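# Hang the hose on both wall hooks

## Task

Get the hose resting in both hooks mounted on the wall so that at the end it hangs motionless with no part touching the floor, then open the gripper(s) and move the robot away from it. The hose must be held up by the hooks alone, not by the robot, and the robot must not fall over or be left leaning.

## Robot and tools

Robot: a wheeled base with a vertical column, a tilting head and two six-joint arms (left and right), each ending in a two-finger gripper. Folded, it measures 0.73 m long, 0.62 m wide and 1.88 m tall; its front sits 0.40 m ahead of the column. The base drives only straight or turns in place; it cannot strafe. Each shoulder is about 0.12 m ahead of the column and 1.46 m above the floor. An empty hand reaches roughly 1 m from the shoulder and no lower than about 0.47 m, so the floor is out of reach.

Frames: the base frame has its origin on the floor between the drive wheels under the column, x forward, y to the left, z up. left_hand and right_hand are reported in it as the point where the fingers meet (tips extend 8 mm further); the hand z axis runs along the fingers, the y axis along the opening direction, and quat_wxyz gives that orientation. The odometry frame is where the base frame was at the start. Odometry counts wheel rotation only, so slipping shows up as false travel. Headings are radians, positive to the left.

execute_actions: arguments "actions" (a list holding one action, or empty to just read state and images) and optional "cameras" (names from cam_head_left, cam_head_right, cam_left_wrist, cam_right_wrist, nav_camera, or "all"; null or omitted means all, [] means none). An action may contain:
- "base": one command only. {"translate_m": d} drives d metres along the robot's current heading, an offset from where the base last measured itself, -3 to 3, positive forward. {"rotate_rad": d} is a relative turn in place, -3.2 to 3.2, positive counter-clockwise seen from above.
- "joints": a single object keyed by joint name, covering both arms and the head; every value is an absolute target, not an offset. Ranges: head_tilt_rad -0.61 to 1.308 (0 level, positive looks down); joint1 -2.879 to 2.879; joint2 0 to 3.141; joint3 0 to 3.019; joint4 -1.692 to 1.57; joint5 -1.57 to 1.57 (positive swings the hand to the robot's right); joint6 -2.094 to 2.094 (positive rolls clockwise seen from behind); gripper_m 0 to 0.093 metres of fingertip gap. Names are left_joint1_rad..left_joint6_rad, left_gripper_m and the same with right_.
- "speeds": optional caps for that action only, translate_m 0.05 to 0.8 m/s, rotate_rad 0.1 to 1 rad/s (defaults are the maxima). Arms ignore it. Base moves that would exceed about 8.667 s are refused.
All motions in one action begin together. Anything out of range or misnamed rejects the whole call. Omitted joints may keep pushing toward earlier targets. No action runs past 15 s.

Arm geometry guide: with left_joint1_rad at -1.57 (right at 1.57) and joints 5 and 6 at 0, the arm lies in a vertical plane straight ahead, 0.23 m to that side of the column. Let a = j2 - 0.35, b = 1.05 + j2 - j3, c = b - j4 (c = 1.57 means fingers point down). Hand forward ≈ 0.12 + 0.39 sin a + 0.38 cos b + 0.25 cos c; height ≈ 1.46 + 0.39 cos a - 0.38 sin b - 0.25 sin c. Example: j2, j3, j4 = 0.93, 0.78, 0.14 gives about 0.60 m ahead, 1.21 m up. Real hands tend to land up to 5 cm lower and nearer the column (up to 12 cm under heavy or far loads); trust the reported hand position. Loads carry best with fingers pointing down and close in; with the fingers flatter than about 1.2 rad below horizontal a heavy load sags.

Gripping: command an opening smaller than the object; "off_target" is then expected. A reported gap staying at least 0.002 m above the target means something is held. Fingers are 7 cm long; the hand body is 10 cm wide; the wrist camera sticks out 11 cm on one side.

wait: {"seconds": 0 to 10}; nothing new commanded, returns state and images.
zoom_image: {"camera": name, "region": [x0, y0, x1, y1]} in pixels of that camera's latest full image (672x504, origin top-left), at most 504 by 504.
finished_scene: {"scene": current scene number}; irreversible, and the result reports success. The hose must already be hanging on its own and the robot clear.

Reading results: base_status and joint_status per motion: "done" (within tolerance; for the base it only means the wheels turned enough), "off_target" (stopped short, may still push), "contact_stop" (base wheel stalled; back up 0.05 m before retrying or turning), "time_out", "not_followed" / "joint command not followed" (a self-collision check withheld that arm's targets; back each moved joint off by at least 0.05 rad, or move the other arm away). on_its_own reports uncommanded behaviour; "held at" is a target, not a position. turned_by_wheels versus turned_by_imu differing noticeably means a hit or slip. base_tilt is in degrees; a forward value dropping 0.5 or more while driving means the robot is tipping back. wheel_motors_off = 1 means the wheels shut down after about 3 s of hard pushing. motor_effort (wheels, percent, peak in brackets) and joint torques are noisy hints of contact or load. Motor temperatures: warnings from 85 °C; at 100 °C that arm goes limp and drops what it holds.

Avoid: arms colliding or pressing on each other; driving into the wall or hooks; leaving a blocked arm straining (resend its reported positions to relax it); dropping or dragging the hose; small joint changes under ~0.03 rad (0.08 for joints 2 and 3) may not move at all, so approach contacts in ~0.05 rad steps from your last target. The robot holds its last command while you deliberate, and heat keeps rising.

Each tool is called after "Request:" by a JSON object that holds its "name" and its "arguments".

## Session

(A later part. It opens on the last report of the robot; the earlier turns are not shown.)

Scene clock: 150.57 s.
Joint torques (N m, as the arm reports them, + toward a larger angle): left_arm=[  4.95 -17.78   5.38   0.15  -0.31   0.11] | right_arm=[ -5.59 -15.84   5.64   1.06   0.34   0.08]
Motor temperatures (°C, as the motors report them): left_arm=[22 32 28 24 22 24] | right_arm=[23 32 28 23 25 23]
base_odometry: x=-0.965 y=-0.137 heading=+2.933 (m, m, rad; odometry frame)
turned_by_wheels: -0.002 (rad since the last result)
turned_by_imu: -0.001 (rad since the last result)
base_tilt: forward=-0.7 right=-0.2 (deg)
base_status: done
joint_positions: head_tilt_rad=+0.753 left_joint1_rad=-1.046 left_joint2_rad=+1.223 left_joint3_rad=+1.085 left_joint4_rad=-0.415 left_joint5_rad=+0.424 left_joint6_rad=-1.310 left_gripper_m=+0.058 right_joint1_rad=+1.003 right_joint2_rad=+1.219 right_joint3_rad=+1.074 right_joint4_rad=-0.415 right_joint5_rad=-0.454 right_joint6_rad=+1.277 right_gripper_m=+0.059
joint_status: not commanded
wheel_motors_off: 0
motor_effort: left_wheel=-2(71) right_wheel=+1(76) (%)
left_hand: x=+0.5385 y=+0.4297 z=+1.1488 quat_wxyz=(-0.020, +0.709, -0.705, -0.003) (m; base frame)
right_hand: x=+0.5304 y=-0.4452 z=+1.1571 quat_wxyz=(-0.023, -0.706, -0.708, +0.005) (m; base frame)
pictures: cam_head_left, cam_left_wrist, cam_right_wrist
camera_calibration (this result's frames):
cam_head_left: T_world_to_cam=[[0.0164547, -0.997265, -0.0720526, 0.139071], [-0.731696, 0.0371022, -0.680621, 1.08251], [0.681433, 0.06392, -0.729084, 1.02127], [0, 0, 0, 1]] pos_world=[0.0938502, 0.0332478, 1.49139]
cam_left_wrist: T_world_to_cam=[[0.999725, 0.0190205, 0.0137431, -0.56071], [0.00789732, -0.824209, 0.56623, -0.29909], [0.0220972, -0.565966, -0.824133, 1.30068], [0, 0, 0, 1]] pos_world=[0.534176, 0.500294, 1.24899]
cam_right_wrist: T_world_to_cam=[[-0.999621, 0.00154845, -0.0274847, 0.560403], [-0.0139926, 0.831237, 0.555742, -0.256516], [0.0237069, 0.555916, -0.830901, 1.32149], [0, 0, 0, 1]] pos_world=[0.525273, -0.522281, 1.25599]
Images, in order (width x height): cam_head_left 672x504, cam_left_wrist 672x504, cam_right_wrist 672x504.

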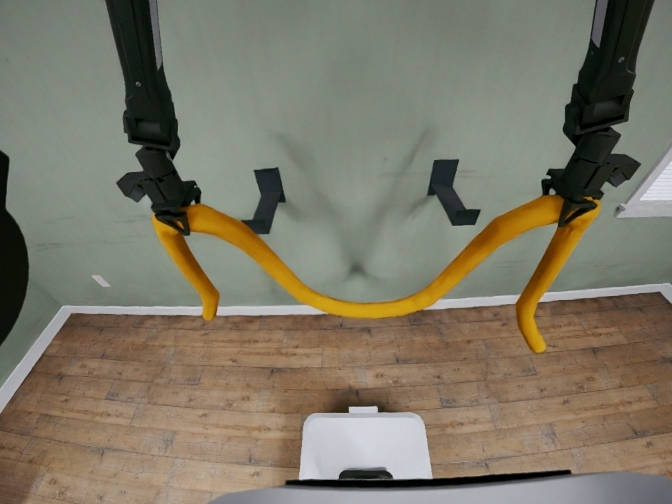

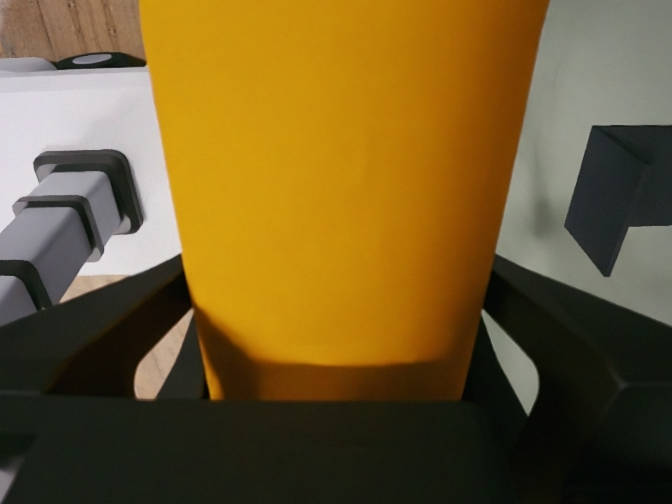

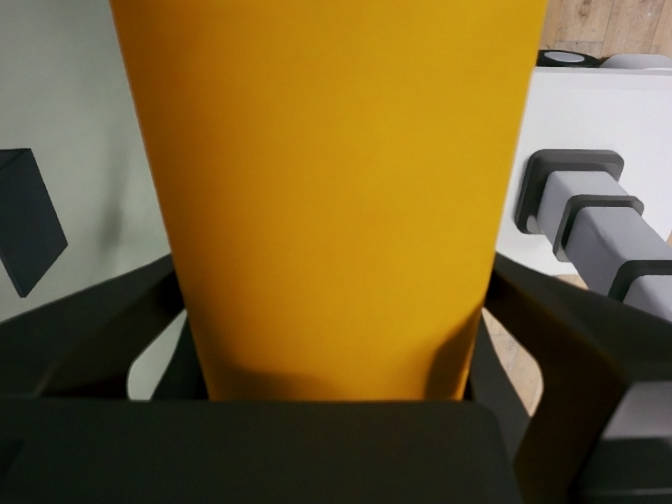

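Request:
{"name": "execute_actions", "arguments": {"actions": [{"base":{"rotate_rad":0.025}}], "cameras": []}}

Request:
{"name": "execute_actions", "arguments": {"actions": [{"base":{"translate_m":0.15},"speeds":{"translate_m":0.15}}], "cameras": ["cam_head_left","cam_head_right","cam_left_wrist","cam_right_wrist"]}}

Scene clock: 158.80 s.
Joint torques (N m, as the arm reports them, + toward a larger angle): left_arm=[  5.2  -17.88   5.51   0.18  -0.36   0.11] | right_arm=[ -5.88 -15.68   5.48   1.06   0.3    0.07]
Motor temperatures (°C, as the motors report them): left_arm=[22 32 28 24 22 24] | right_arm=[23 32 28 23 25 23]
base_odometry: x=-0.965 y=-0.137 heading=+2.954 (m, m, rad; odometry frame)
turned_by_wheels: +0.022 (rad since the last result)
turned_by_imu: +0.022 (rad since the last result)
base_tilt: forward=-0.7 right=-0.3 (deg)
base_status: done
joint_positions: head_tilt_rad=+0.753 left_joint1_rad=-1.046 left_joint2_rad=+1.222 left_joint3_rad=+1.085 left_joint4_rad=-0.415 left_joint5_rad=+0.425 left_joint6_rad=-1.310 left_gripper_m=+0.058 right_joint1_rad=+1.004 right_joint2_rad=+1.217 right_joint3_rad=+1.074 right_joint4_rad=-0.415 right_joint5_rad=-0.453 right_joint6_rad=+1.277 right_gripper_m=+0.059
joint_status: not commanded
wheel_motors_off: 0
motor_effort: left_wheel=+0(62) right_wheel=+0(57) (%)
left_hand: x=+0.5390 y=+0.4294 z=+1.1493 quat_wxyz=(-0.020, +0.709, -0.705, -0.002) (m; base frame)
right_hand: x=+0.5311 y=-0.4447 z=+1.1577 quat_wxyz=(-0.024, -0.705, -0.708, +0.005) (m; base frame)
pictures: none
No camera images: the call's "cameras" was empty. Leave "cameras" out to get every camera's image.

Scene clock: 160.57 s.
Joint torques (N m, as the arm reports them, + toward a larger angle): left_arm=[  4.67 -17.45   5.54   0.15  -0.36   0.02] | right_arm=[ -5.91 -15.58   5.51   1.05   0.31   0.16]
Motor temperatures (°C, as the motors report them): left_arm=[22 32 28 24 22 24] | right_arm=[23 33 28 23 25 23]
base_odometry: x=-1.113 y=-0.109 heading=+2.957 (m, m, rad; odometry frame)
turned_by_wheels: +0.002 (rad since the last result)
turned_by_imu: +0.002 (rad since the last result)
base_tilt: forward=-0.7 right=-0.2 (deg)
base_status: done
joint_positions: head_tilt_rad=+0.753 left_joint1_rad=-1.046 left_joint2_rad=+1.221 left_joint3_rad=+1.085 left_joint4_rad=-0.415 left_joint5_rad=+0.425 left_joint6_rad=-1.299 left_gripper_m=+0.058 right_joint1_rad=+1.004 right_joint2_rad=+1.216 right_joint3_rad=+1.074 right_joint4_rad=-0.415 right_joint5_rad=-0.453 right_joint6_rad=+1.269 right_gripper_m=+0.059
joint_status: not commanded
wheel_motors_off: 0
motor_effort: left_wheel=+2(75) right_wheel=-1(46) (%)
left_hand: x=+0.5393 y=+0.4293 z=+1.1496 quat_wxyz=(-0.021, +0.705, -0.709, -0.002) (m; base frame)
right_hand: x=+0.5315 y=-0.4447 z=+1.1579 quat_wxyz=(-0.024, -0.702, -0.711, +0.005) (m; base frame)
pictures: cam_head_left, cam_head_right, cam_left_wrist, cam_right_wrist
camera_calibration (this result's frames):
cam_head_left: T_world_to_cam=[[0.0164473, -0.997265, -0.0720543, 0.139074], [-0.731765, 0.0371022, -0.680546, 1.0824], [0.681359, 0.06392, -0.729153, 1.02139], [0, 0, 0, 1]] pos_world=[0.0938452, 0.0332478, 1.49139]
cam_head_right: T_world_to_cam=[[0.0158016, -0.997999, -0.0612158, 0.0537516], [-0.715947, 0.0314445, -0.697446, 1.10624], [0.697976, 0.0548481, -0.714018, 0.999007], [0, 0, 0, 1]] pos_world=[0.0938761, -0.0359346, 1.48814]
cam_left_wrist: T_world_to_cam=[[0.999859, 0.00672081, 0.0154133, -0.558165], [-0.00320012, -0.823838, 0.566816, -0.294752], [0.0165076, -0.566785, -0.8237, 1.30392], [0, 0, 0, 1]] pos_world=[0.535618, 0.499965, 1.24971]
cam_right_wrist: T_world_to_cam=[[-0.999541, -0.0080742, -0.0291916, 0.559148], [-0.0229229, 0.831616, 0.554878, -0.251431], [0.019796, 0.555292, -0.83142, 1.32431], [0, 0, 0, 1]] pos_world=[0.526912, -0.521771, 1.25689]
Images, in order (width x height): cam_head_left 672x504, cam_head_right 672x504, cam_left_wrist 672x504, cam_right_wrist 672x504.

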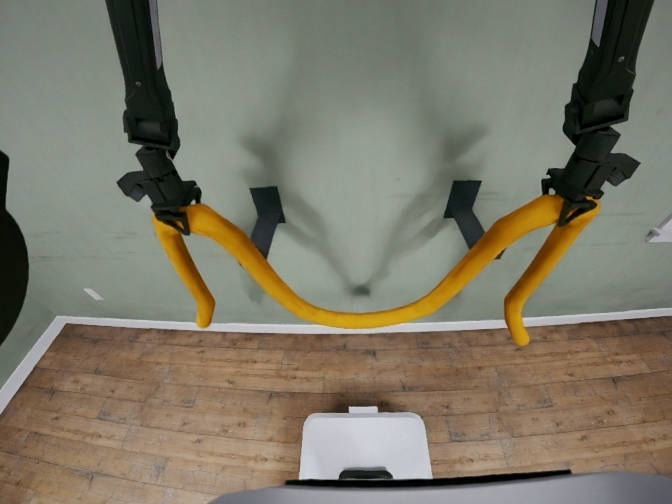

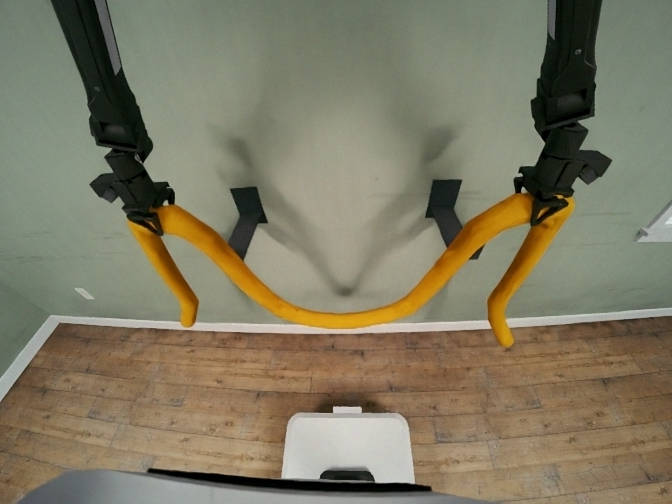

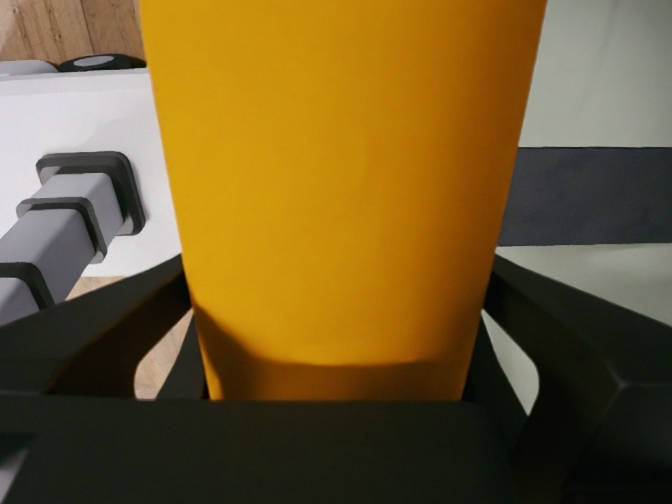

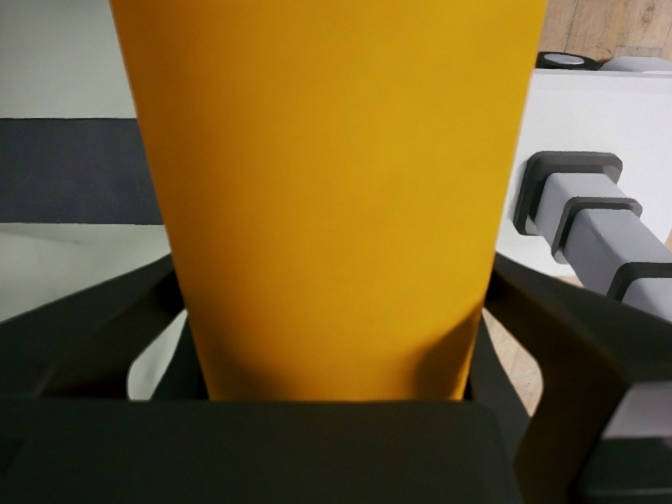

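Request:
{"name": "execute_actions", "arguments": {"actions": [{"base":{"translate_m":-0.04},"joints":{"left_joint1_rad":-1.08,"left_joint2_rad":1.07,"left_joint3_rad":1.09,"left_joint4_rad":-0.48,"left_joint6_rad":-1.32,"right_joint1_rad":1.02,"right_joint2_rad":1.07,"right_joint3_rad":1.1,"right_joint4_rad":-0.48,"right_joint6_rad":1.29}}], "cameras": ["cam_head_left","cam_head_right"]}}

Scene clock: 173.03 s.
Joint torques (N m, as the arm reports them, + toward a larger angle): left_arm=[  3.39 -16.25   5.5   -0.02  -0.23  -0.07] | right_arm=[ -4.39 -14.53   5.61   0.64   0.25   0.28]
Motor temperatures (°C, as the motors report them): left_arm=[22 32 28 24 22 24] | right_arm=[23 33 29 23 25 23]
base_odometry: x=-1.073 y=-0.116 heading=+2.956 (m, m, rad; odometry frame)
turned_by_wheels: -0.001 (rad since the last result)
turned_by_imu: -0.002 (rad since the last result)
base_tilt: forward=-0.7 right=-0.3 (deg)
base_status: done
joint_positions: head_tilt_rad=+0.753 left_joint1_rad=-1.093 left_joint2_rad=+1.104 left_joint3_rad=+1.073 left_joint4_rad=-0.489 left_joint5_rad=+0.422 left_joint6_rad=-1.307 left_gripper_m=+0.058 right_joint1_rad=+1.031 right_joint2_rad=+1.101 right_joint3_rad=+1.074 right_joint4_rad=-0.485 right_joint5_rad=-0.452 right_joint6_rad=+1.277 right_gripper_m=+0.059
joint_status: all done
wheel_motors_off: 0
motor_effort: left_wheel=-3(34) right_wheel=+1(36) (%)
left_hand: x=+0.5582 y=+0.3894 z=+1.1879 quat_wxyz=(-0.019, +0.695, -0.719, +0.018) (m; base frame)
right_hand: x=+0.5566 y=-0.4140 z=+1.1997 quat_wxyz=(-0.034, -0.693, -0.720, -0.013) (m; base frame)
pictures: cam_head_left, cam_head_right
camera_calibration (this result's frames):
cam_head_left: T_world_to_cam=[[0.0164283, -0.997265, -0.0720586, 0.139082], [-0.731945, 0.0371022, -0.680353, 1.08211], [0.681166, 0.06392, -0.729333, 1.02167], [0, 0, 0, 1]] pos_world=[0.0938323, 0.0332478, 1.49138]
cam_head_right: T_world_to_cam=[[0.0157855, -0.997999, -0.06122, 0.0537589], [-0.716131, 0.0314445, -0.697257, 1.10596], [0.697787, 0.0548481, -0.714202, 0.9993], [0, 0, 0, 1]] pos_world=[0.0938624, -0.0359346, 1.48813]
Images, in order (width x height): cam_head_left 672x504, cam_head_right 672x504.

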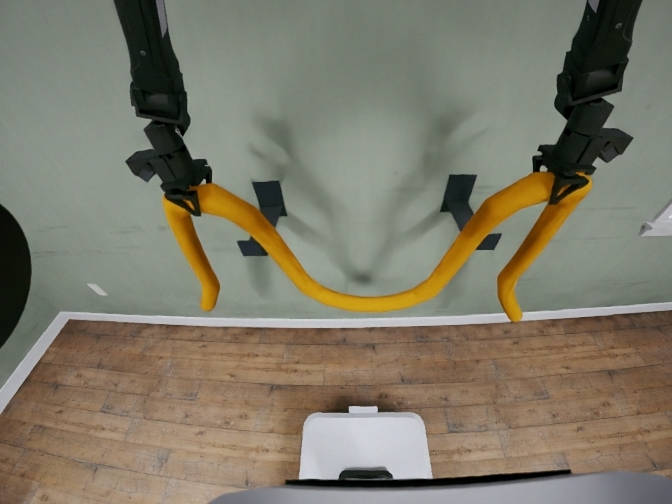

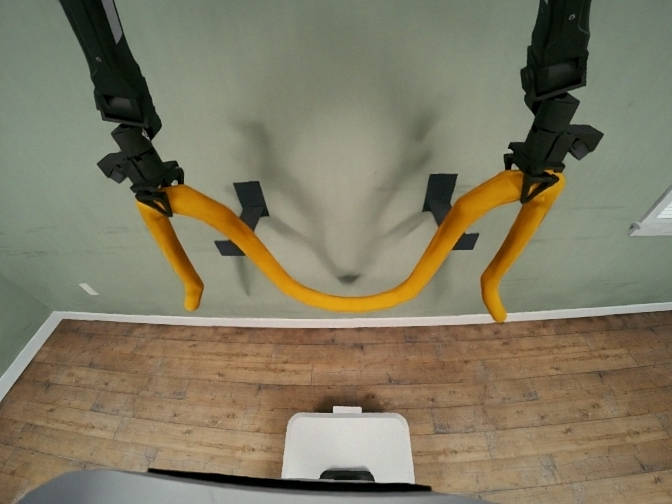

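Request:
{"name": "execute_actions", "arguments": {"actions": [{"base":{"translate_m":0.07},"speeds":{"translate_m":0.1}}], "cameras": ["cam_head_left","cam_head_right"]}}

Scene clock: 179.07 s.
Joint torques (N m, as the arm reports them, + toward a larger angle): left_arm=[  3.39 -16.6    5.51   0.01  -0.23  -0.07] | right_arm=[ -4.56 -14.52   5.6    0.73   0.23   0.27]
Motor temperatures (°C, as the motors report them): left_arm=[22 32 28 24 22 24] | right_arm=[23 33 29 23 25 23]
base_odometry: x=-1.142 y=-0.104 heading=+2.957 (m, m, rad; odometry frame)
turned_by_wheels: +0.001 (rad since the last result)
turned_by_imu: +0.001 (rad since the last result)
base_tilt: forward=-0.7 right=-0.3 (deg)
base_status: done
joint_positions: head_tilt_rad=+0.753 left_joint1_rad=-1.093 left_joint2_rad=+1.104 left_joint3_rad=+1.072 left_joint4_rad=-0.489 left_joint5_rad=+0.422 left_joint6_rad=-1.307 left_gripper_m=+0.058 right_joint1_rad=+1.031 right_joint2_rad=+1.101 right_joint3_rad=+1.074 right_joint4_rad=-0.486 right_joint5_rad=-0.452 right_joint6_rad=+1.277 right_gripper_m=+0.059
joint_status: not commanded
wheel_motors_off: 0
motor_effort: left_wheel=+2(33) right_wheel=-2(36) (%)
left_hand: x=+0.5576 y=+0.3894 z=+1.1876 quat_wxyz=(-0.018, +0.695, -0.718, +0.018) (m; base frame)
right_hand: x=+0.5561 y=-0.4140 z=+1.1994 quat_wxyz=(-0.034, -0.693, -0.720, -0.013) (m; base frame)
pictures: cam_head_left, cam_head_right
camera_calibration (this result's frames):
cam_head_left: T_world_to_cam=[[0.0164282, -0.997265, -0.0720587, 0.139082], [-0.731945, 0.0371022, -0.680352, 1.08211], [0.681165, 0.06392, -0.729334, 1.02167], [0, 0, 0, 1]] pos_world=[0.0938323, 0.0332478, 1.49138]
cam_head_right: T_world_to_cam=[[0.0157854, -0.997999, -0.06122, 0.0537589], [-0.716132, 0.0314445, -0.697256, 1.10596], [0.697786, 0.0548481, -0.714203, 0.999301], [0, 0, 0, 1]] pos_world=[0.0938623, -0.0359346, 1.48813]
Images, in order (width x height): cam_head_left 672x504, cam_head_right 672x504.

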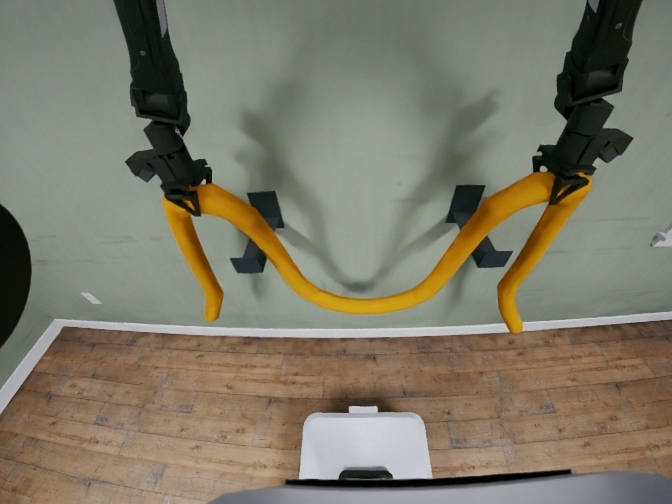

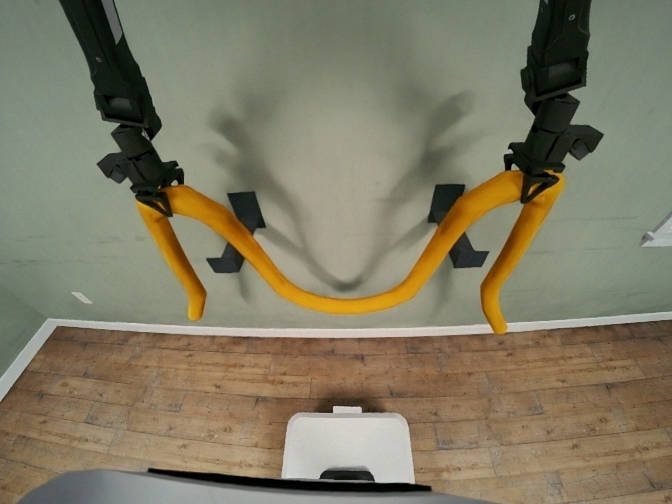

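Request:
{"name": "execute_actions", "arguments": {"actions": [{"base":{"translate_m":0.12},"speeds":{"translate_m":0.15},"joints":{"head_tilt_rad":0.9}}], "cameras": ["cam_head_left"]}}

Request:
{"name": "execute_actions", "arguments": {"actions": [{"joints":{"left_joint1_rad":-1.18,"left_joint2_rad":1.42,"left_joint3_rad":1.22,"left_joint4_rad":-0.28,"left_joint5_rad":0.36,"left_joint6_rad":-1.37,"right_joint1_rad":1.14,"right_joint2_rad":1.42,"right_joint3_rad":1.22,"right_joint4_rad":-0.28,"right_joint5_rad":-0.38,"right_joint6_rad":1.35}}], "cameras": ["cam_head_left","cam_left_wrist","cam_right_wrist"]}}

Scene clock: 189.20 s.
Joint torques (N m, as the arm reports them, + toward a larger angle): left_arm=[  3.39 -16.61   5.55  -0.02  -0.24  -0.07] | right_arm=[ -4.54 -14.75   5.66   0.71   0.24   0.27]
Motor temperatures (°C, as the motors report them): left_arm=[22 32 28 24 22 24] | right_arm=[23 33 29 23 25 23]
base_odometry: x=-1.260 y=-0.081 heading=+2.959 (m, m, rad; odometry frame)
turned_by_wheels: +0.002 (rad since the last result)
turned_by_imu: +0.001 (rad since the last result)
base_tilt: forward=-0.7 right=-0.2 (deg)
base_status: done
joint_positions: head_tilt_rad=+0.901 left_joint1_rad=-1.093 left_joint2_rad=+1.104 left_joint3_rad=+1.071 left_joint4_rad=-0.489 left_joint5_rad=+0.422 left_joint6_rad=-1.307 left_gripper_m=+0.058 right_joint1_rad=+1.031 right_joint2_rad=+1.102 right_joint3_rad=+1.074 right_joint4_rad=-0.487 right_joint5_rad=-0.452 right_joint6_rad=+1.277 right_gripper_m=+0.059
joint_status: all done
wheel_motors_off: 0
motor_effort: left_wheel=+2(40) right_wheel=-1(44) (%)
left_hand: x=+0.5571 y=+0.3893 z=+1.1875 quat_wxyz=(-0.018, +0.696, -0.718, +0.018) (m; base frame)
right_hand: x=+0.5556 y=-0.4141 z=+1.1989 quat_wxyz=(-0.033, -0.694, -0.719, -0.012) (m; base frame)
pictures: cam_head_left
camera_calibration (this result's frames):
cam_head_left: T_world_to_cam=[[0.00563889, -0.997265, -0.0736922, 0.142137], [-0.824145, 0.0371022, -0.565162, 0.909326], [0.56635, 0.06392, -0.821682, 1.16963], [0, 0, 0, 1]] pos_world=[0.0861953, 0.0332478, 1.48545]
Images, in order (width x height): cam_head_left 672x504.

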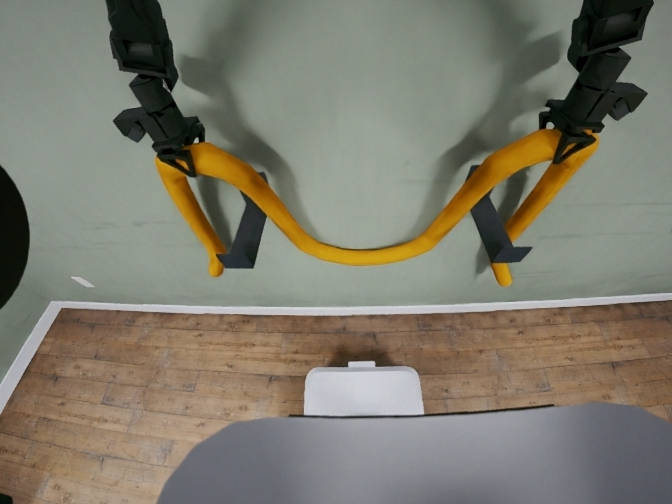

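Scene clock: 190.50 s.
Joint torques (N m, as the arm reports them, + toward a larger angle): left_arm=[  5.74 -19.79   3.91   0.13  -0.67  -0.07] | right_arm=[ -6.27 -18.02   3.44   0.87   0.43   0.28]
Motor temperatures (°C, as the motors report them): left_arm=[22 32 28 24 22 24] | right_arm=[23 33 29 23 25 23]
base_odometry: x=-1.260 y=-0.081 heading=+2.959 (m, m, rad; odometry frame)
turned_by_wheels: +0.000 (rad since the last result)
turned_by_imu: +0.000 (rad since the last result)
base_tilt: forward=-0.7 right=-0.3 (deg)
base_status: not commanded
joint_positions: head_tilt_rad=+0.901 left_joint1_rad=-1.202 left_joint2_rad=+1.475 left_joint3_rad=+1.203 left_joint4_rad=-0.295 left_joint5_rad=+0.375 left_joint6_rad=-1.357 left_gripper_m=+0.058 right_joint1_rad=+1.158 right_joint2_rad=+1.475 right_joint3_rad=+1.199 right_joint4_rad=-0.293 right_joint5_rad=-0.387 right_joint6_rad=+1.337 right_gripper_m=+0.059
joint_status: all done
wheel_motors_off: 0
motor_effort: left_wheel=+3(4) right_wheel=-3(5) (%)
left_hand: x=+0.5471 y=+0.3887 z=+1.0332 quat_wxyz=(+0.021, +0.700, -0.713, +0.021) (m; base frame)
right_hand: x=+0.5413 y=-0.4134 z=+1.0398 quat_wxyz=(+0.012, -0.701, -0.712, -0.012) (m; base frame)
pictures: cam_head_left, cam_left_wrist, cam_right_wrist
camera_calibration (this result's frames):
cam_head_left: T_world_to_cam=[[0.0056388, -0.997265, -0.0736922, 0.142137], [-0.824146, 0.0371022, -0.565161, 0.909324], [0.566349, 0.06392, -0.821683, 1.16963], [0, 0, 0, 1]] pos_world=[0.0861953, 0.0332478, 1.48545]
cam_left_wrist: T_world_to_cam=[[0.999913, -0.00595352, -0.0117837, -0.530951], [0.00295298, -0.769082, 0.639143, -0.361573], [-0.0128678, -0.639122, -0.768998, 1.17258], [0, 0, 0, 1]] pos_world=[0.547061, 0.468179, 1.12655]
cam_right_wrist: T_world_to_cam=[[-0.999944, -0.0103443, -0.0023191, 0.537154], [-0.00958215, 0.78836, 0.61514, -0.299429], [-0.00453491, 0.615127, -0.788415, 1.20169], [0, 0, 0, 1]] pos_world=[0.539704, -0.497578, 1.13287]
Images, in order (width x height): cam_head_left 672x504, cam_left_wrist 672x504, cam_right_wrist 672x504.

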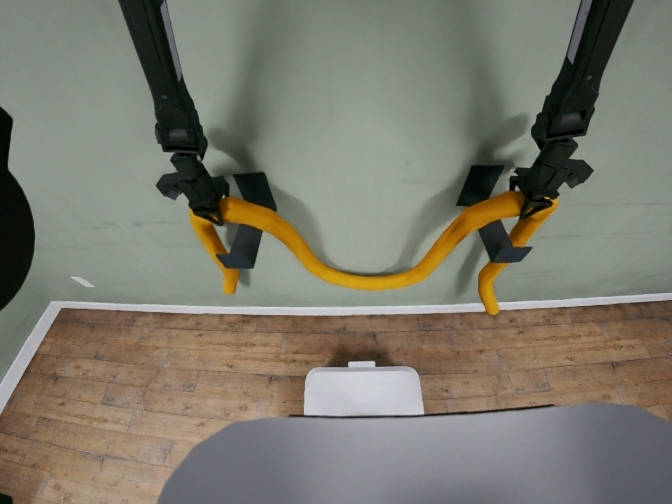

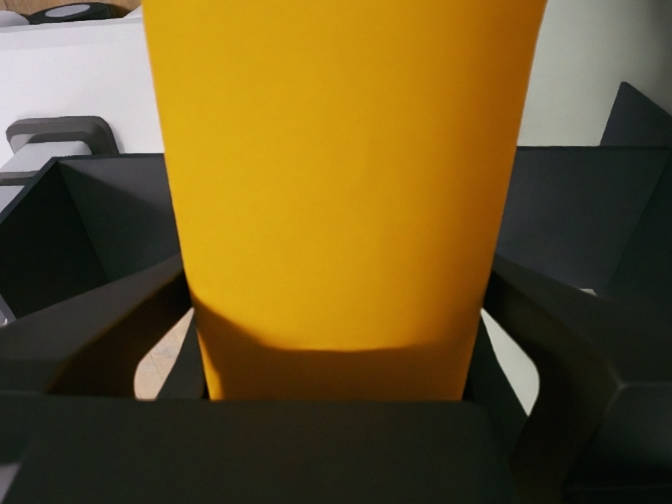

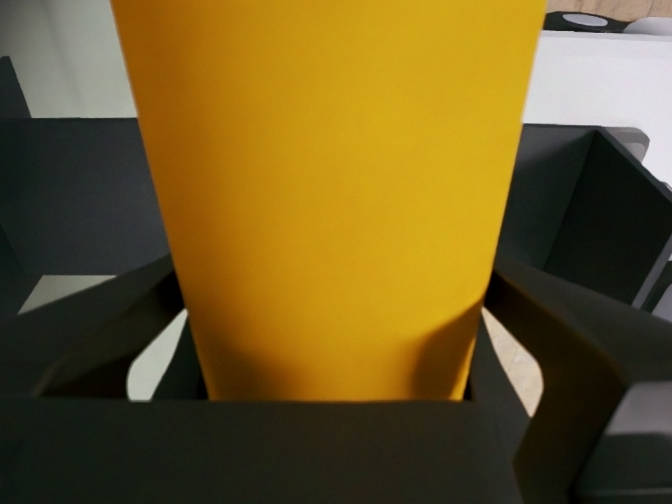

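Request:
{"name": "execute_actions", "arguments": {"actions": [{"joints":{"left_joint1_rad":-1.21,"left_joint2_rad":1.63,"left_joint3_rad":1.33,"left_joint4_rad":-0.18,"left_joint5_rad":0.30,"left_joint6_rad":-1.39,"right_joint1_rad":1.17,"right_joint2_rad":1.63,"right_joint3_rad":1.33,"right_joint4_rad":-0.18,"right_joint5_rad":-0.32,"right_joint6_rad":1.38}}], "cameras": ["cam_head_left","cam_left_wrist","cam_right_wrist"]}}

Scene clock: 197.20 s.
Joint torques (N m, as the arm reports them, + toward a larger angle): left_arm=[  5.86 -17.     2.98   0.22  -0.89  -0.05] | right_arm=[ -6.71 -15.76   2.52   1.17   0.68   0.23]
Motor temperatures (°C, as the motors report them): left_arm=[22 33 27 24 22 24] | right_arm=[23 33 28 23 25 23]
base_odometry: x=-1.260 y=-0.081 heading=+2.959 (m, m, rad; odometry frame)
turned_by_wheels: +0.000 (rad since the last result)
turned_by_imu: -0.001 (rad since the last result)
base_tilt: forward=-0.7 right=-0.2 (deg)
base_status: not commanded
joint_positions: head_tilt_rad=+0.901 left_joint1_rad=-1.235 left_joint2_rad=+1.639 left_joint3_rad=+1.320 left_joint4_rad=-0.196 left_joint5_rad=+0.320 left_joint6_rad=-1.380 left_gripper_m=+0.058 right_joint1_rad=+1.187 right_joint2_rad=+1.645 right_joint3_rad=+1.317 right_joint4_rad=-0.197 right_joint5_rad=-0.332 right_joint6_rad=+1.372 right_gripper_m=+0.059
joint_status: all done
wheel_motors_off: 0
motor_effort: left_wheel=+2(4) right_wheel=-3(4) (%)
left_hand: x=+0.5636 y=+0.3988 z=+0.9682 quat_wxyz=(-0.005, +0.697, -0.717, +0.022) (m; base frame)
right_hand: x=+0.5537 y=-0.4296 z=+0.9735 quat_wxyz=(-0.012, -0.703, -0.711, -0.009) (m; base frame)
pictures: cam_head_left, cam_left_wrist, cam_right_wrist
camera_calibration (this result's frames):
cam_head_left: T_world_to_cam=[[0.0056388, -0.997265, -0.0736922, 0.142137], [-0.824146, 0.0371022, -0.565161, 0.909324], [0.566349, 0.06392, -0.821683, 1.16963], [0, 0, 0, 1]] pos_world=[0.0861953, 0.0332478, 1.48545]
cam_left_wrist: T_world_to_cam=[[0.999516, -0.0155831, 0.0269158, -0.581561], [-0.0288034, -0.790274, 0.612077, -0.259714], [0.0117328, -0.612556, -0.79034, 1.12545], [0, 0, 0, 1]] pos_world=[0.560594, 0.475097, 1.06411]
cam_right_wrist: T_world_to_cam=[[-0.999501, -0.00517518, -0.0311471, 0.579192], [-0.0224197, 0.810938, 0.584702, -0.19933], [0.0222324, 0.585109, -0.81065, 1.15338], [0, 0, 0, 1]] pos_world=[0.548792, -0.510209, 1.06957]
Images, in order (width x height): cam_head_left 672x504, cam_left_wrist 672x504, cam_right_wrist 672x504.

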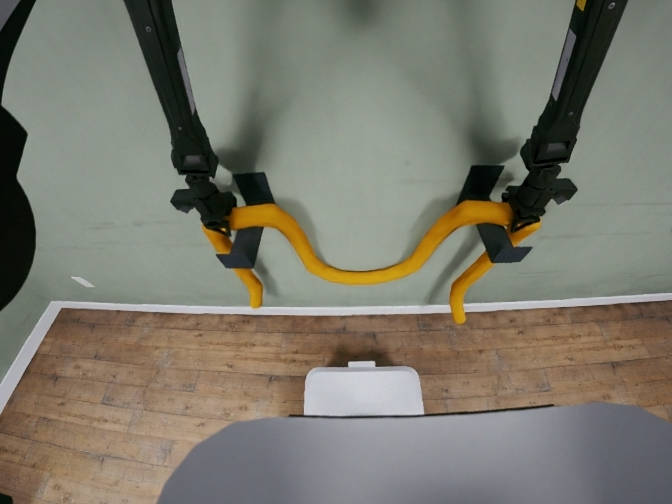

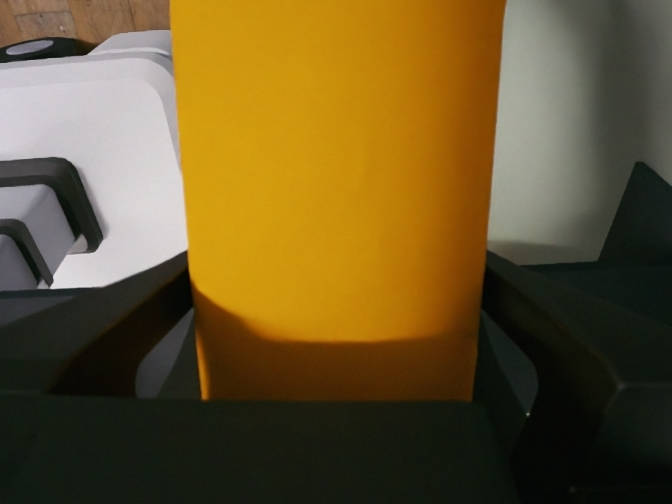

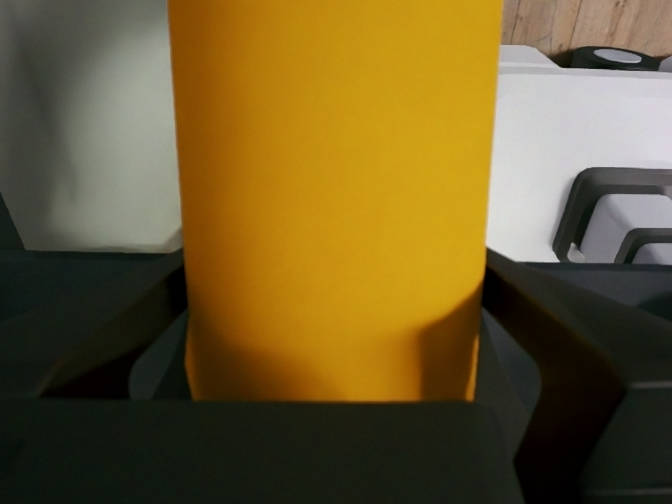

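Request:
{"name": "execute_actions", "arguments": {"actions": [{"joints":{"left_gripper_m":0.093,"right_gripper_m":0.093}}], "cameras": ["cam_head_left"]}}

Request:
{"name": "execute_actions", "arguments": {"actions": [{"joints":{"left_joint1_rad":-1.14,"left_joint2_rad":1.3,"left_joint3_rad":1.13,"left_joint4_rad":-0.33,"right_joint1_rad":1.1,"right_joint2_rad":1.3,"right_joint3_rad":1.13,"right_joint4_rad":-0.33}}], "cameras": ["cam_head_left"]}}

Request:
{"name": "execute_actions", "arguments": {"actions": [{"base":{"translate_m":-0.7},"joints":{"head_tilt_rad":0.6}}], "cameras": ["cam_head_left","nav_camera"]}}

Scene clock: 206.83 s.
Joint torques (N m, as the arm reports them, + toward a larger angle): left_arm=[  4.71 -17.05   3.13  -0.13  -0.25  -0.05] | right_arm=[ -6.56 -15.46   2.63   0.66   0.19   0.23]
Motor temperatures (°C, as the motors report them): left_arm=[22 33 27 24 22 24] | right_arm=[23 33 28 23 25 23]
base_odometry: x=-1.260 y=-0.081 heading=+2.959 (m, m, rad; odometry frame)
turned_by_wheels: +0.000 (rad since the last result)
turned_by_imu: -0.001 (rad since the last result)
base_tilt: forward=-0.7 right=-0.3 (deg)
base_status: not commanded
joint_positions: head_tilt_rad=+0.901 left_joint1_rad=-1.220 left_joint2_rad=+1.638 left_joint3_rad=+1.320 left_joint4_rad=-0.186 left_joint5_rad=+0.303 left_joint6_rad=-1.380 left_gripper_m=+0.093 right_joint1_rad=+1.184 right_joint2_rad=+1.641 right_joint3_rad=+1.317 right_joint4_rad=-0.186 right_joint5_rad=-0.321 right_joint6_rad=+1.372 right_gripper_m=+0.093
joint_status: all done
wheel_motors_off: 0
motor_effort: left_wheel=+5(3) right_wheel=-3(3) (%)
left_hand: x=+0.5645 y=+0.4122 z=+0.9709 quat_wxyz=(-0.019, +0.698, -0.715, +0.013) (m; base frame)
right_hand: x=+0.5574 y=-0.4337 z=+0.9756 quat_wxyz=(-0.022, -0.702, -0.711, -0.007) (m; base frame)
pictures: cam_head_left
camera_calibration (this result's frames):
cam_head_left: T_world_to_cam=[[0.00563879, -0.997265, -0.0736922, 0.142137], [-0.824146, 0.0371022, -0.565161, 0.909324], [0.566349, 0.06392, -0.821683, 1.16963], [0, 0, 0, 1]] pos_world=[0.0861953, 0.0332478, 1.48545]
Images, in order (width x height): cam_head_left 672x504.

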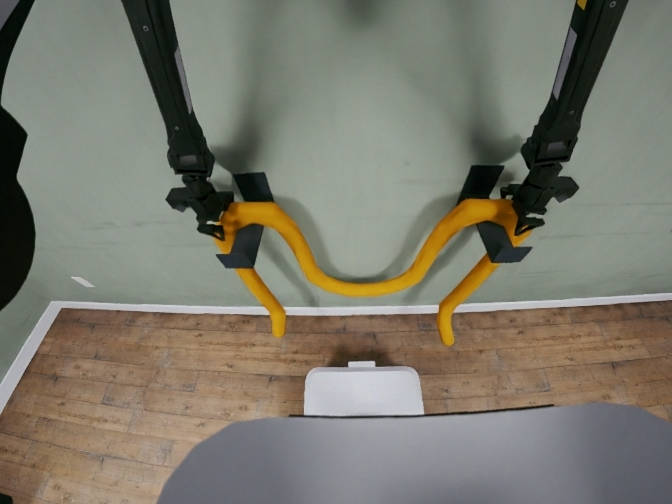

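Scene clock: 208.13 s.
Joint torques (N m, as the arm reports them, + toward a larger angle): left_arm=[  2.51 -14.38   3.88  -0.34  -0.22  -0.05] | right_arm=[ -3.85 -12.81   3.37   0.4    0.21   0.23]
Motor temperatures (°C, as the motors report them): left_arm=[22 33 27 24 22 24] | right_arm=[23 33 28 23 25 23]
base_odometry: x=-1.260 y=-0.081 heading=+2.959 (m, m, rad; odometry frame)
turned_by_wheels: +0.000 (rad since the last result)
turned_by_imu: +0.000 (rad since the last result)
base_tilt: forward=-0.7 right=-0.2 (deg)
base_status: not commanded
joint_positions: head_tilt_rad=+0.901 left_joint1_rad=-1.129 left_joint2_rad=+1.288 left_joint3_rad=+1.126 left_joint4_rad=-0.332 left_joint5_rad=+0.300 left_joint6_rad=-1.380 left_gripper_m=+0.093 right_joint1_rad=+1.092 right_joint2_rad=+1.289 right_joint3_rad=+1.124 right_joint4_rad=-0.328 right_joint5_rad=-0.320 right_joint6_rad=+1.372 right_gripper_m=+0.093
joint_status: all done
wheel_motors_off: 0
motor_effort: left_wheel=+3(6) right_wheel=-3(4) (%)
left_hand: x=+0.5613 y=+0.4213 z=+1.1156 quat_wxyz=(-0.051, +0.712, -0.700, -0.014) (m; base frame)
right_hand: x=+0.5571 y=-0.4387 z=+1.1212 quat_wxyz=(-0.057, -0.715, -0.697, +0.017) (m; base frame)
pictures: cam_head_left
camera_calibration (this result's frames):
cam_head_left: T_world_to_cam=[[0.00563875, -0.997265, -0.0736922, 0.142137], [-0.824147, 0.0371022, -0.56516, 0.909324], [0.566349, 0.06392, -0.821683, 1.16963], [0, 0, 0, 1]] pos_world=[0.0861952, 0.0332478, 1.48545]
Images, in order (width x height): cam_head_left 672x504.

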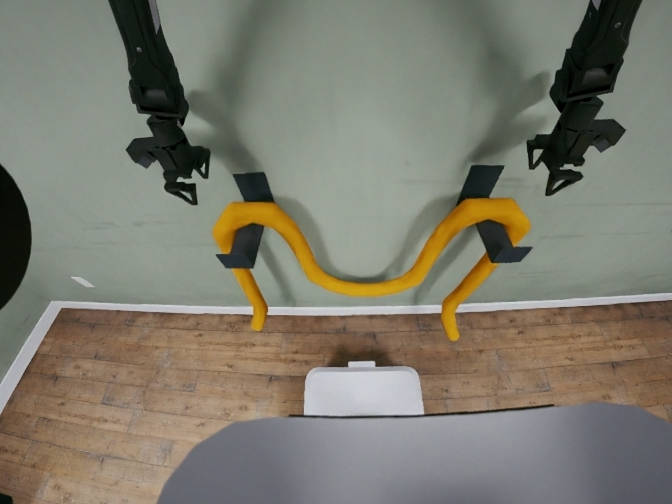

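Scene clock: 211.10 s.
Joint torques (N m, as the arm reports them, + toward a larger angle): left_arm=[  2.82 -13.99   3.86  -0.24  -0.22  -0.05] | right_arm=[ -3.78 -12.92   3.35   0.37   0.21   0.23]
Motor temperatures (°C, as the motors report them): left_arm=[22 33 27 24 22 24] | right_arm=[23 33 28 23 25 23]
base_odometry: x=-0.572 y=-0.209 heading=+2.961 (m, m, rad; odometry frame)
turned_by_wheels: +0.002 (rad since the last result)
turned_by_imu: +0.001 (rad since the last result)
base_tilt: forward=-0.7 right=-0.3 (deg)
base_status: done
joint_positions: head_tilt_rad=+0.617 left_joint1_rad=-1.131 left_joint2_rad=+1.290 left_joint3_rad=+1.125 left_joint4_rad=-0.332 left_joint5_rad=+0.300 left_joint6_rad=-1.380 left_gripper_m=+0.093 right_joint1_rad=+1.092 right_joint2_rad=+1.293 right_joint3_rad=+1.123 right_joint4_rad=-0.328 right_joint5_rad=-0.320 right_joint6_rad=+1.372 right_gripper_m=+0.093
joint_status: all done
wheel_motors_off: 0
motor_effort: left_wheel=+0(79) right_wheel=-2(69) (%)
left_hand: x=+0.5600 y=+0.4206 z=+1.1142 quat_wxyz=(-0.049, +0.712, -0.700, -0.014) (m; base frame)
right_hand: x=+0.5551 y=-0.4390 z=+1.1196 quat_wxyz=(-0.055, -0.715, -0.696, +0.019) (m; base frame)
pictures: cam_head_left, nav_camera
camera_calibration (this result's frames):
cam_head_left: T_world_to_cam=[[0.0260675, -0.997265, -0.0691579, 0.134133], [-0.632707, 0.0371022, -0.773502, 1.2206], [0.773953, 0.06392, -0.630009, 0.864073], [0, 0, 0, 1]] pos_world=[0.100033, 0.0332478, 1.49779]
Images, in order (width x height): cam_head_left 672x504, nav_camera 672x504.

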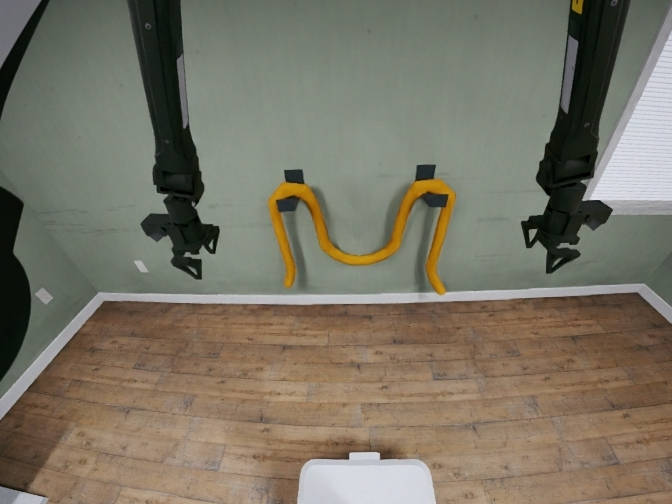

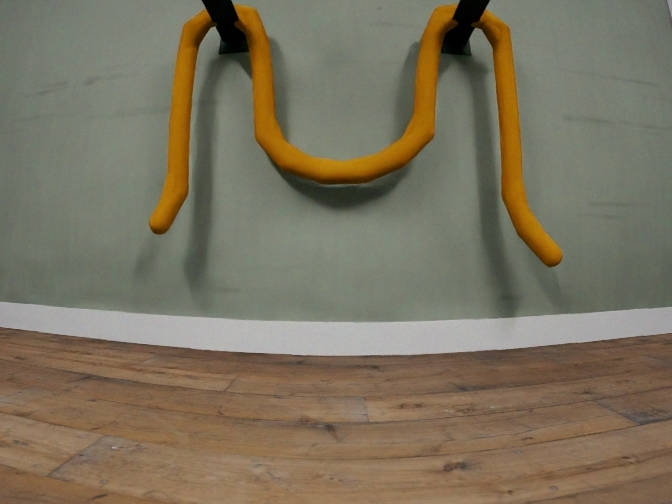

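Request:
{"name": "wait", "arguments": {"seconds": 10}}

Scene clock: 224.60 s.
Joint torques (N m, as the arm reports them, + toward a larger angle): left_arm=[  2.46 -14.27   3.85  -0.25  -0.22  -0.04] | right_arm=[ -3.86 -12.83   3.37   0.37   0.21   0.23]
Motor temperatures (°C, as the motors report them): left_arm=[22 32 27 24 22 24] | right_arm=[23 32 27 23 25 23]
base_odometry: x=-0.572 y=-0.209 heading=+2.961 (m, m, rad; odometry frame)
turned_by_wheels: +0.000 (rad since the last result)
turned_by_imu: -0.001 (rad since the last result)
base_tilt: forward=-0.7 right=-0.3 (deg)
base_status: done
joint_positions: head_tilt_rad=+0.617 left_joint1_rad=-1.131 left_joint2_rad=+1.290 left_joint3_rad=+1.125 left_joint4_rad=-0.332 left_joint5_rad=+0.300 left_joint6_rad=-1.380 left_gripper_m=+0.093 right_joint1_rad=+1.092 right_joint2_rad=+1.293 right_joint3_rad=+1.123 right_joint4_rad=-0.328 right_joint5_rad=-0.320 right_joint6_rad=+1.372 right_gripper_m=+0.093
joint_status: all done
wheel_motors_off: 0
motor_effort: left_wheel=+1(79) right_wheel=-2(69) (%)
left_hand: x=+0.5600 y=+0.4206 z=+1.1142 quat_wxyz=(-0.049, +0.712, -0.700, -0.014) (m; base frame)
right_hand: x=+0.5551 y=-0.4390 z=+1.1196 quat_wxyz=(-0.055, -0.715, -0.696, +0.019) (m; base frame)
wait: 10.00 s; at rest from the start
pictures: cam_head_left, cam_head_right, cam_left_wrist, cam_right_wrist, nav_camera
camera_calibration (this result's frames):
cam_head_left: T_world_to_cam=[[0.0260675, -0.997265, -0.0691579, 0.134133], [-0.632707, 0.0371022, -0.773502, 1.2206], [0.773953, 0.06392, -0.630009, 0.864073], [0, 0, 0, 1]] pos_world=[0.100033, 0.0332478, 1.49779]
cam_head_right: T_world_to_cam=[[0.0239579, -0.997999, -0.0585071, 0.0491725], [-0.614743, 0.0314445, -0.788101, 1.24079], [0.788364, 0.0548481, -0.61276, 0.83855], [0, 0, 0, 1]] pos_world=[0.100504, -0.0359346, 1.49457]
cam_left_wrist: T_world_to_cam=[[0.998784, 0.0279659, 0.0406012, -0.614638], [0.00286417, -0.855068, 0.518509, -0.218181], [0.0492174, -0.517762, -0.854108, 1.26447], [0, 0, 0, 1]] pos_world=[0.552282, 0.485326, 1.21808]
cam_right_wrist: T_world_to_cam=[[-0.998044, 0.0290927, -0.0553355, 0.626463], [-0.00258216, 0.865186, 0.501445, -0.171145], [0.0624639, 0.500607, -0.863418, 1.27692], [0, 0, 0, 1]] pos_world=[0.545035, -0.509386, 1.223]
Images, in order (width x height): cam_head_left 672x504, cam_head_right 672x504, cam_left_wrist 672x504, cam_right_wrist 672x504, nav_camera 672x504.

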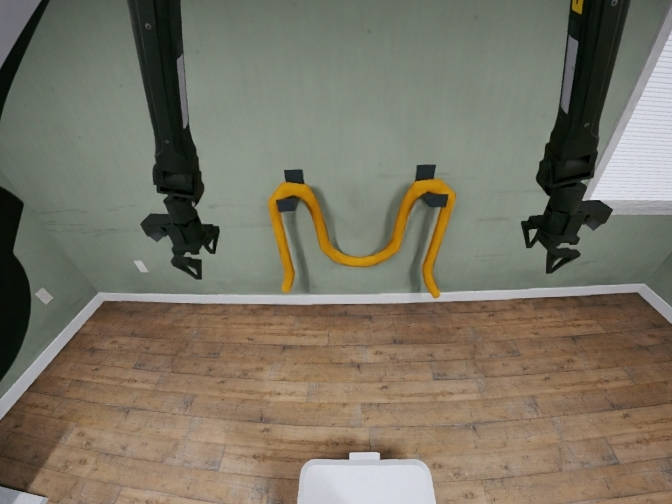

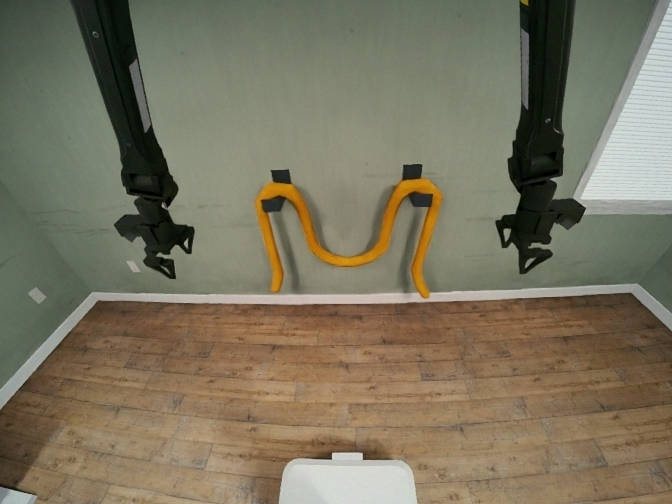

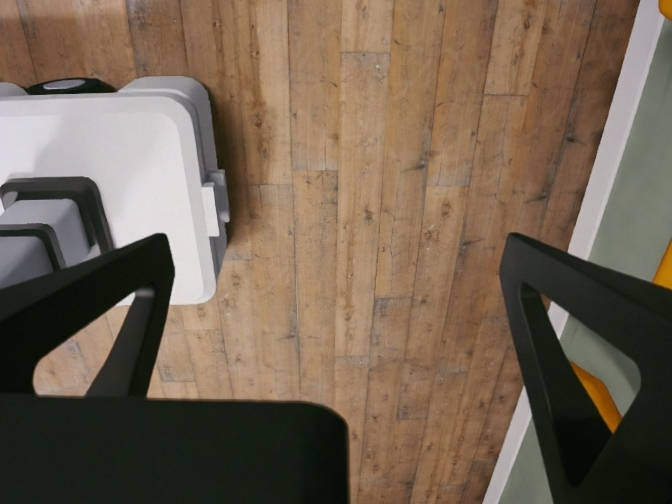

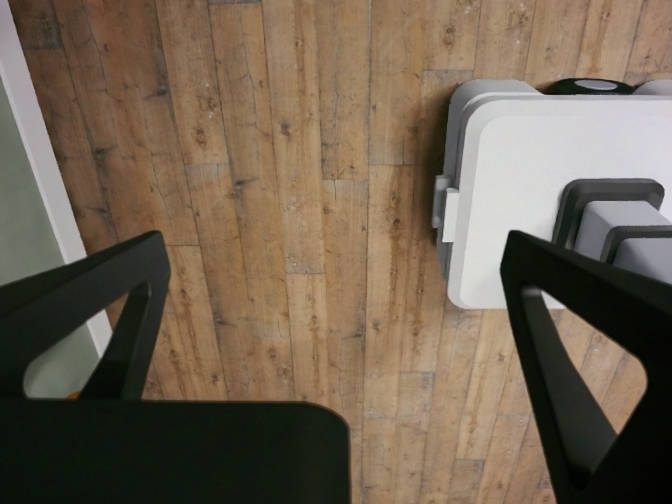

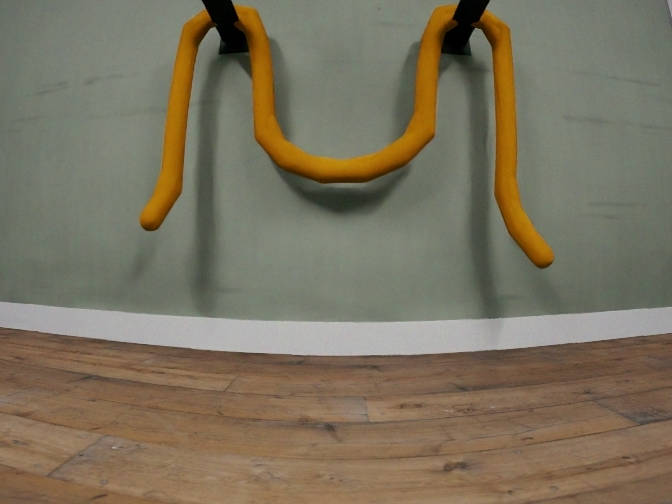

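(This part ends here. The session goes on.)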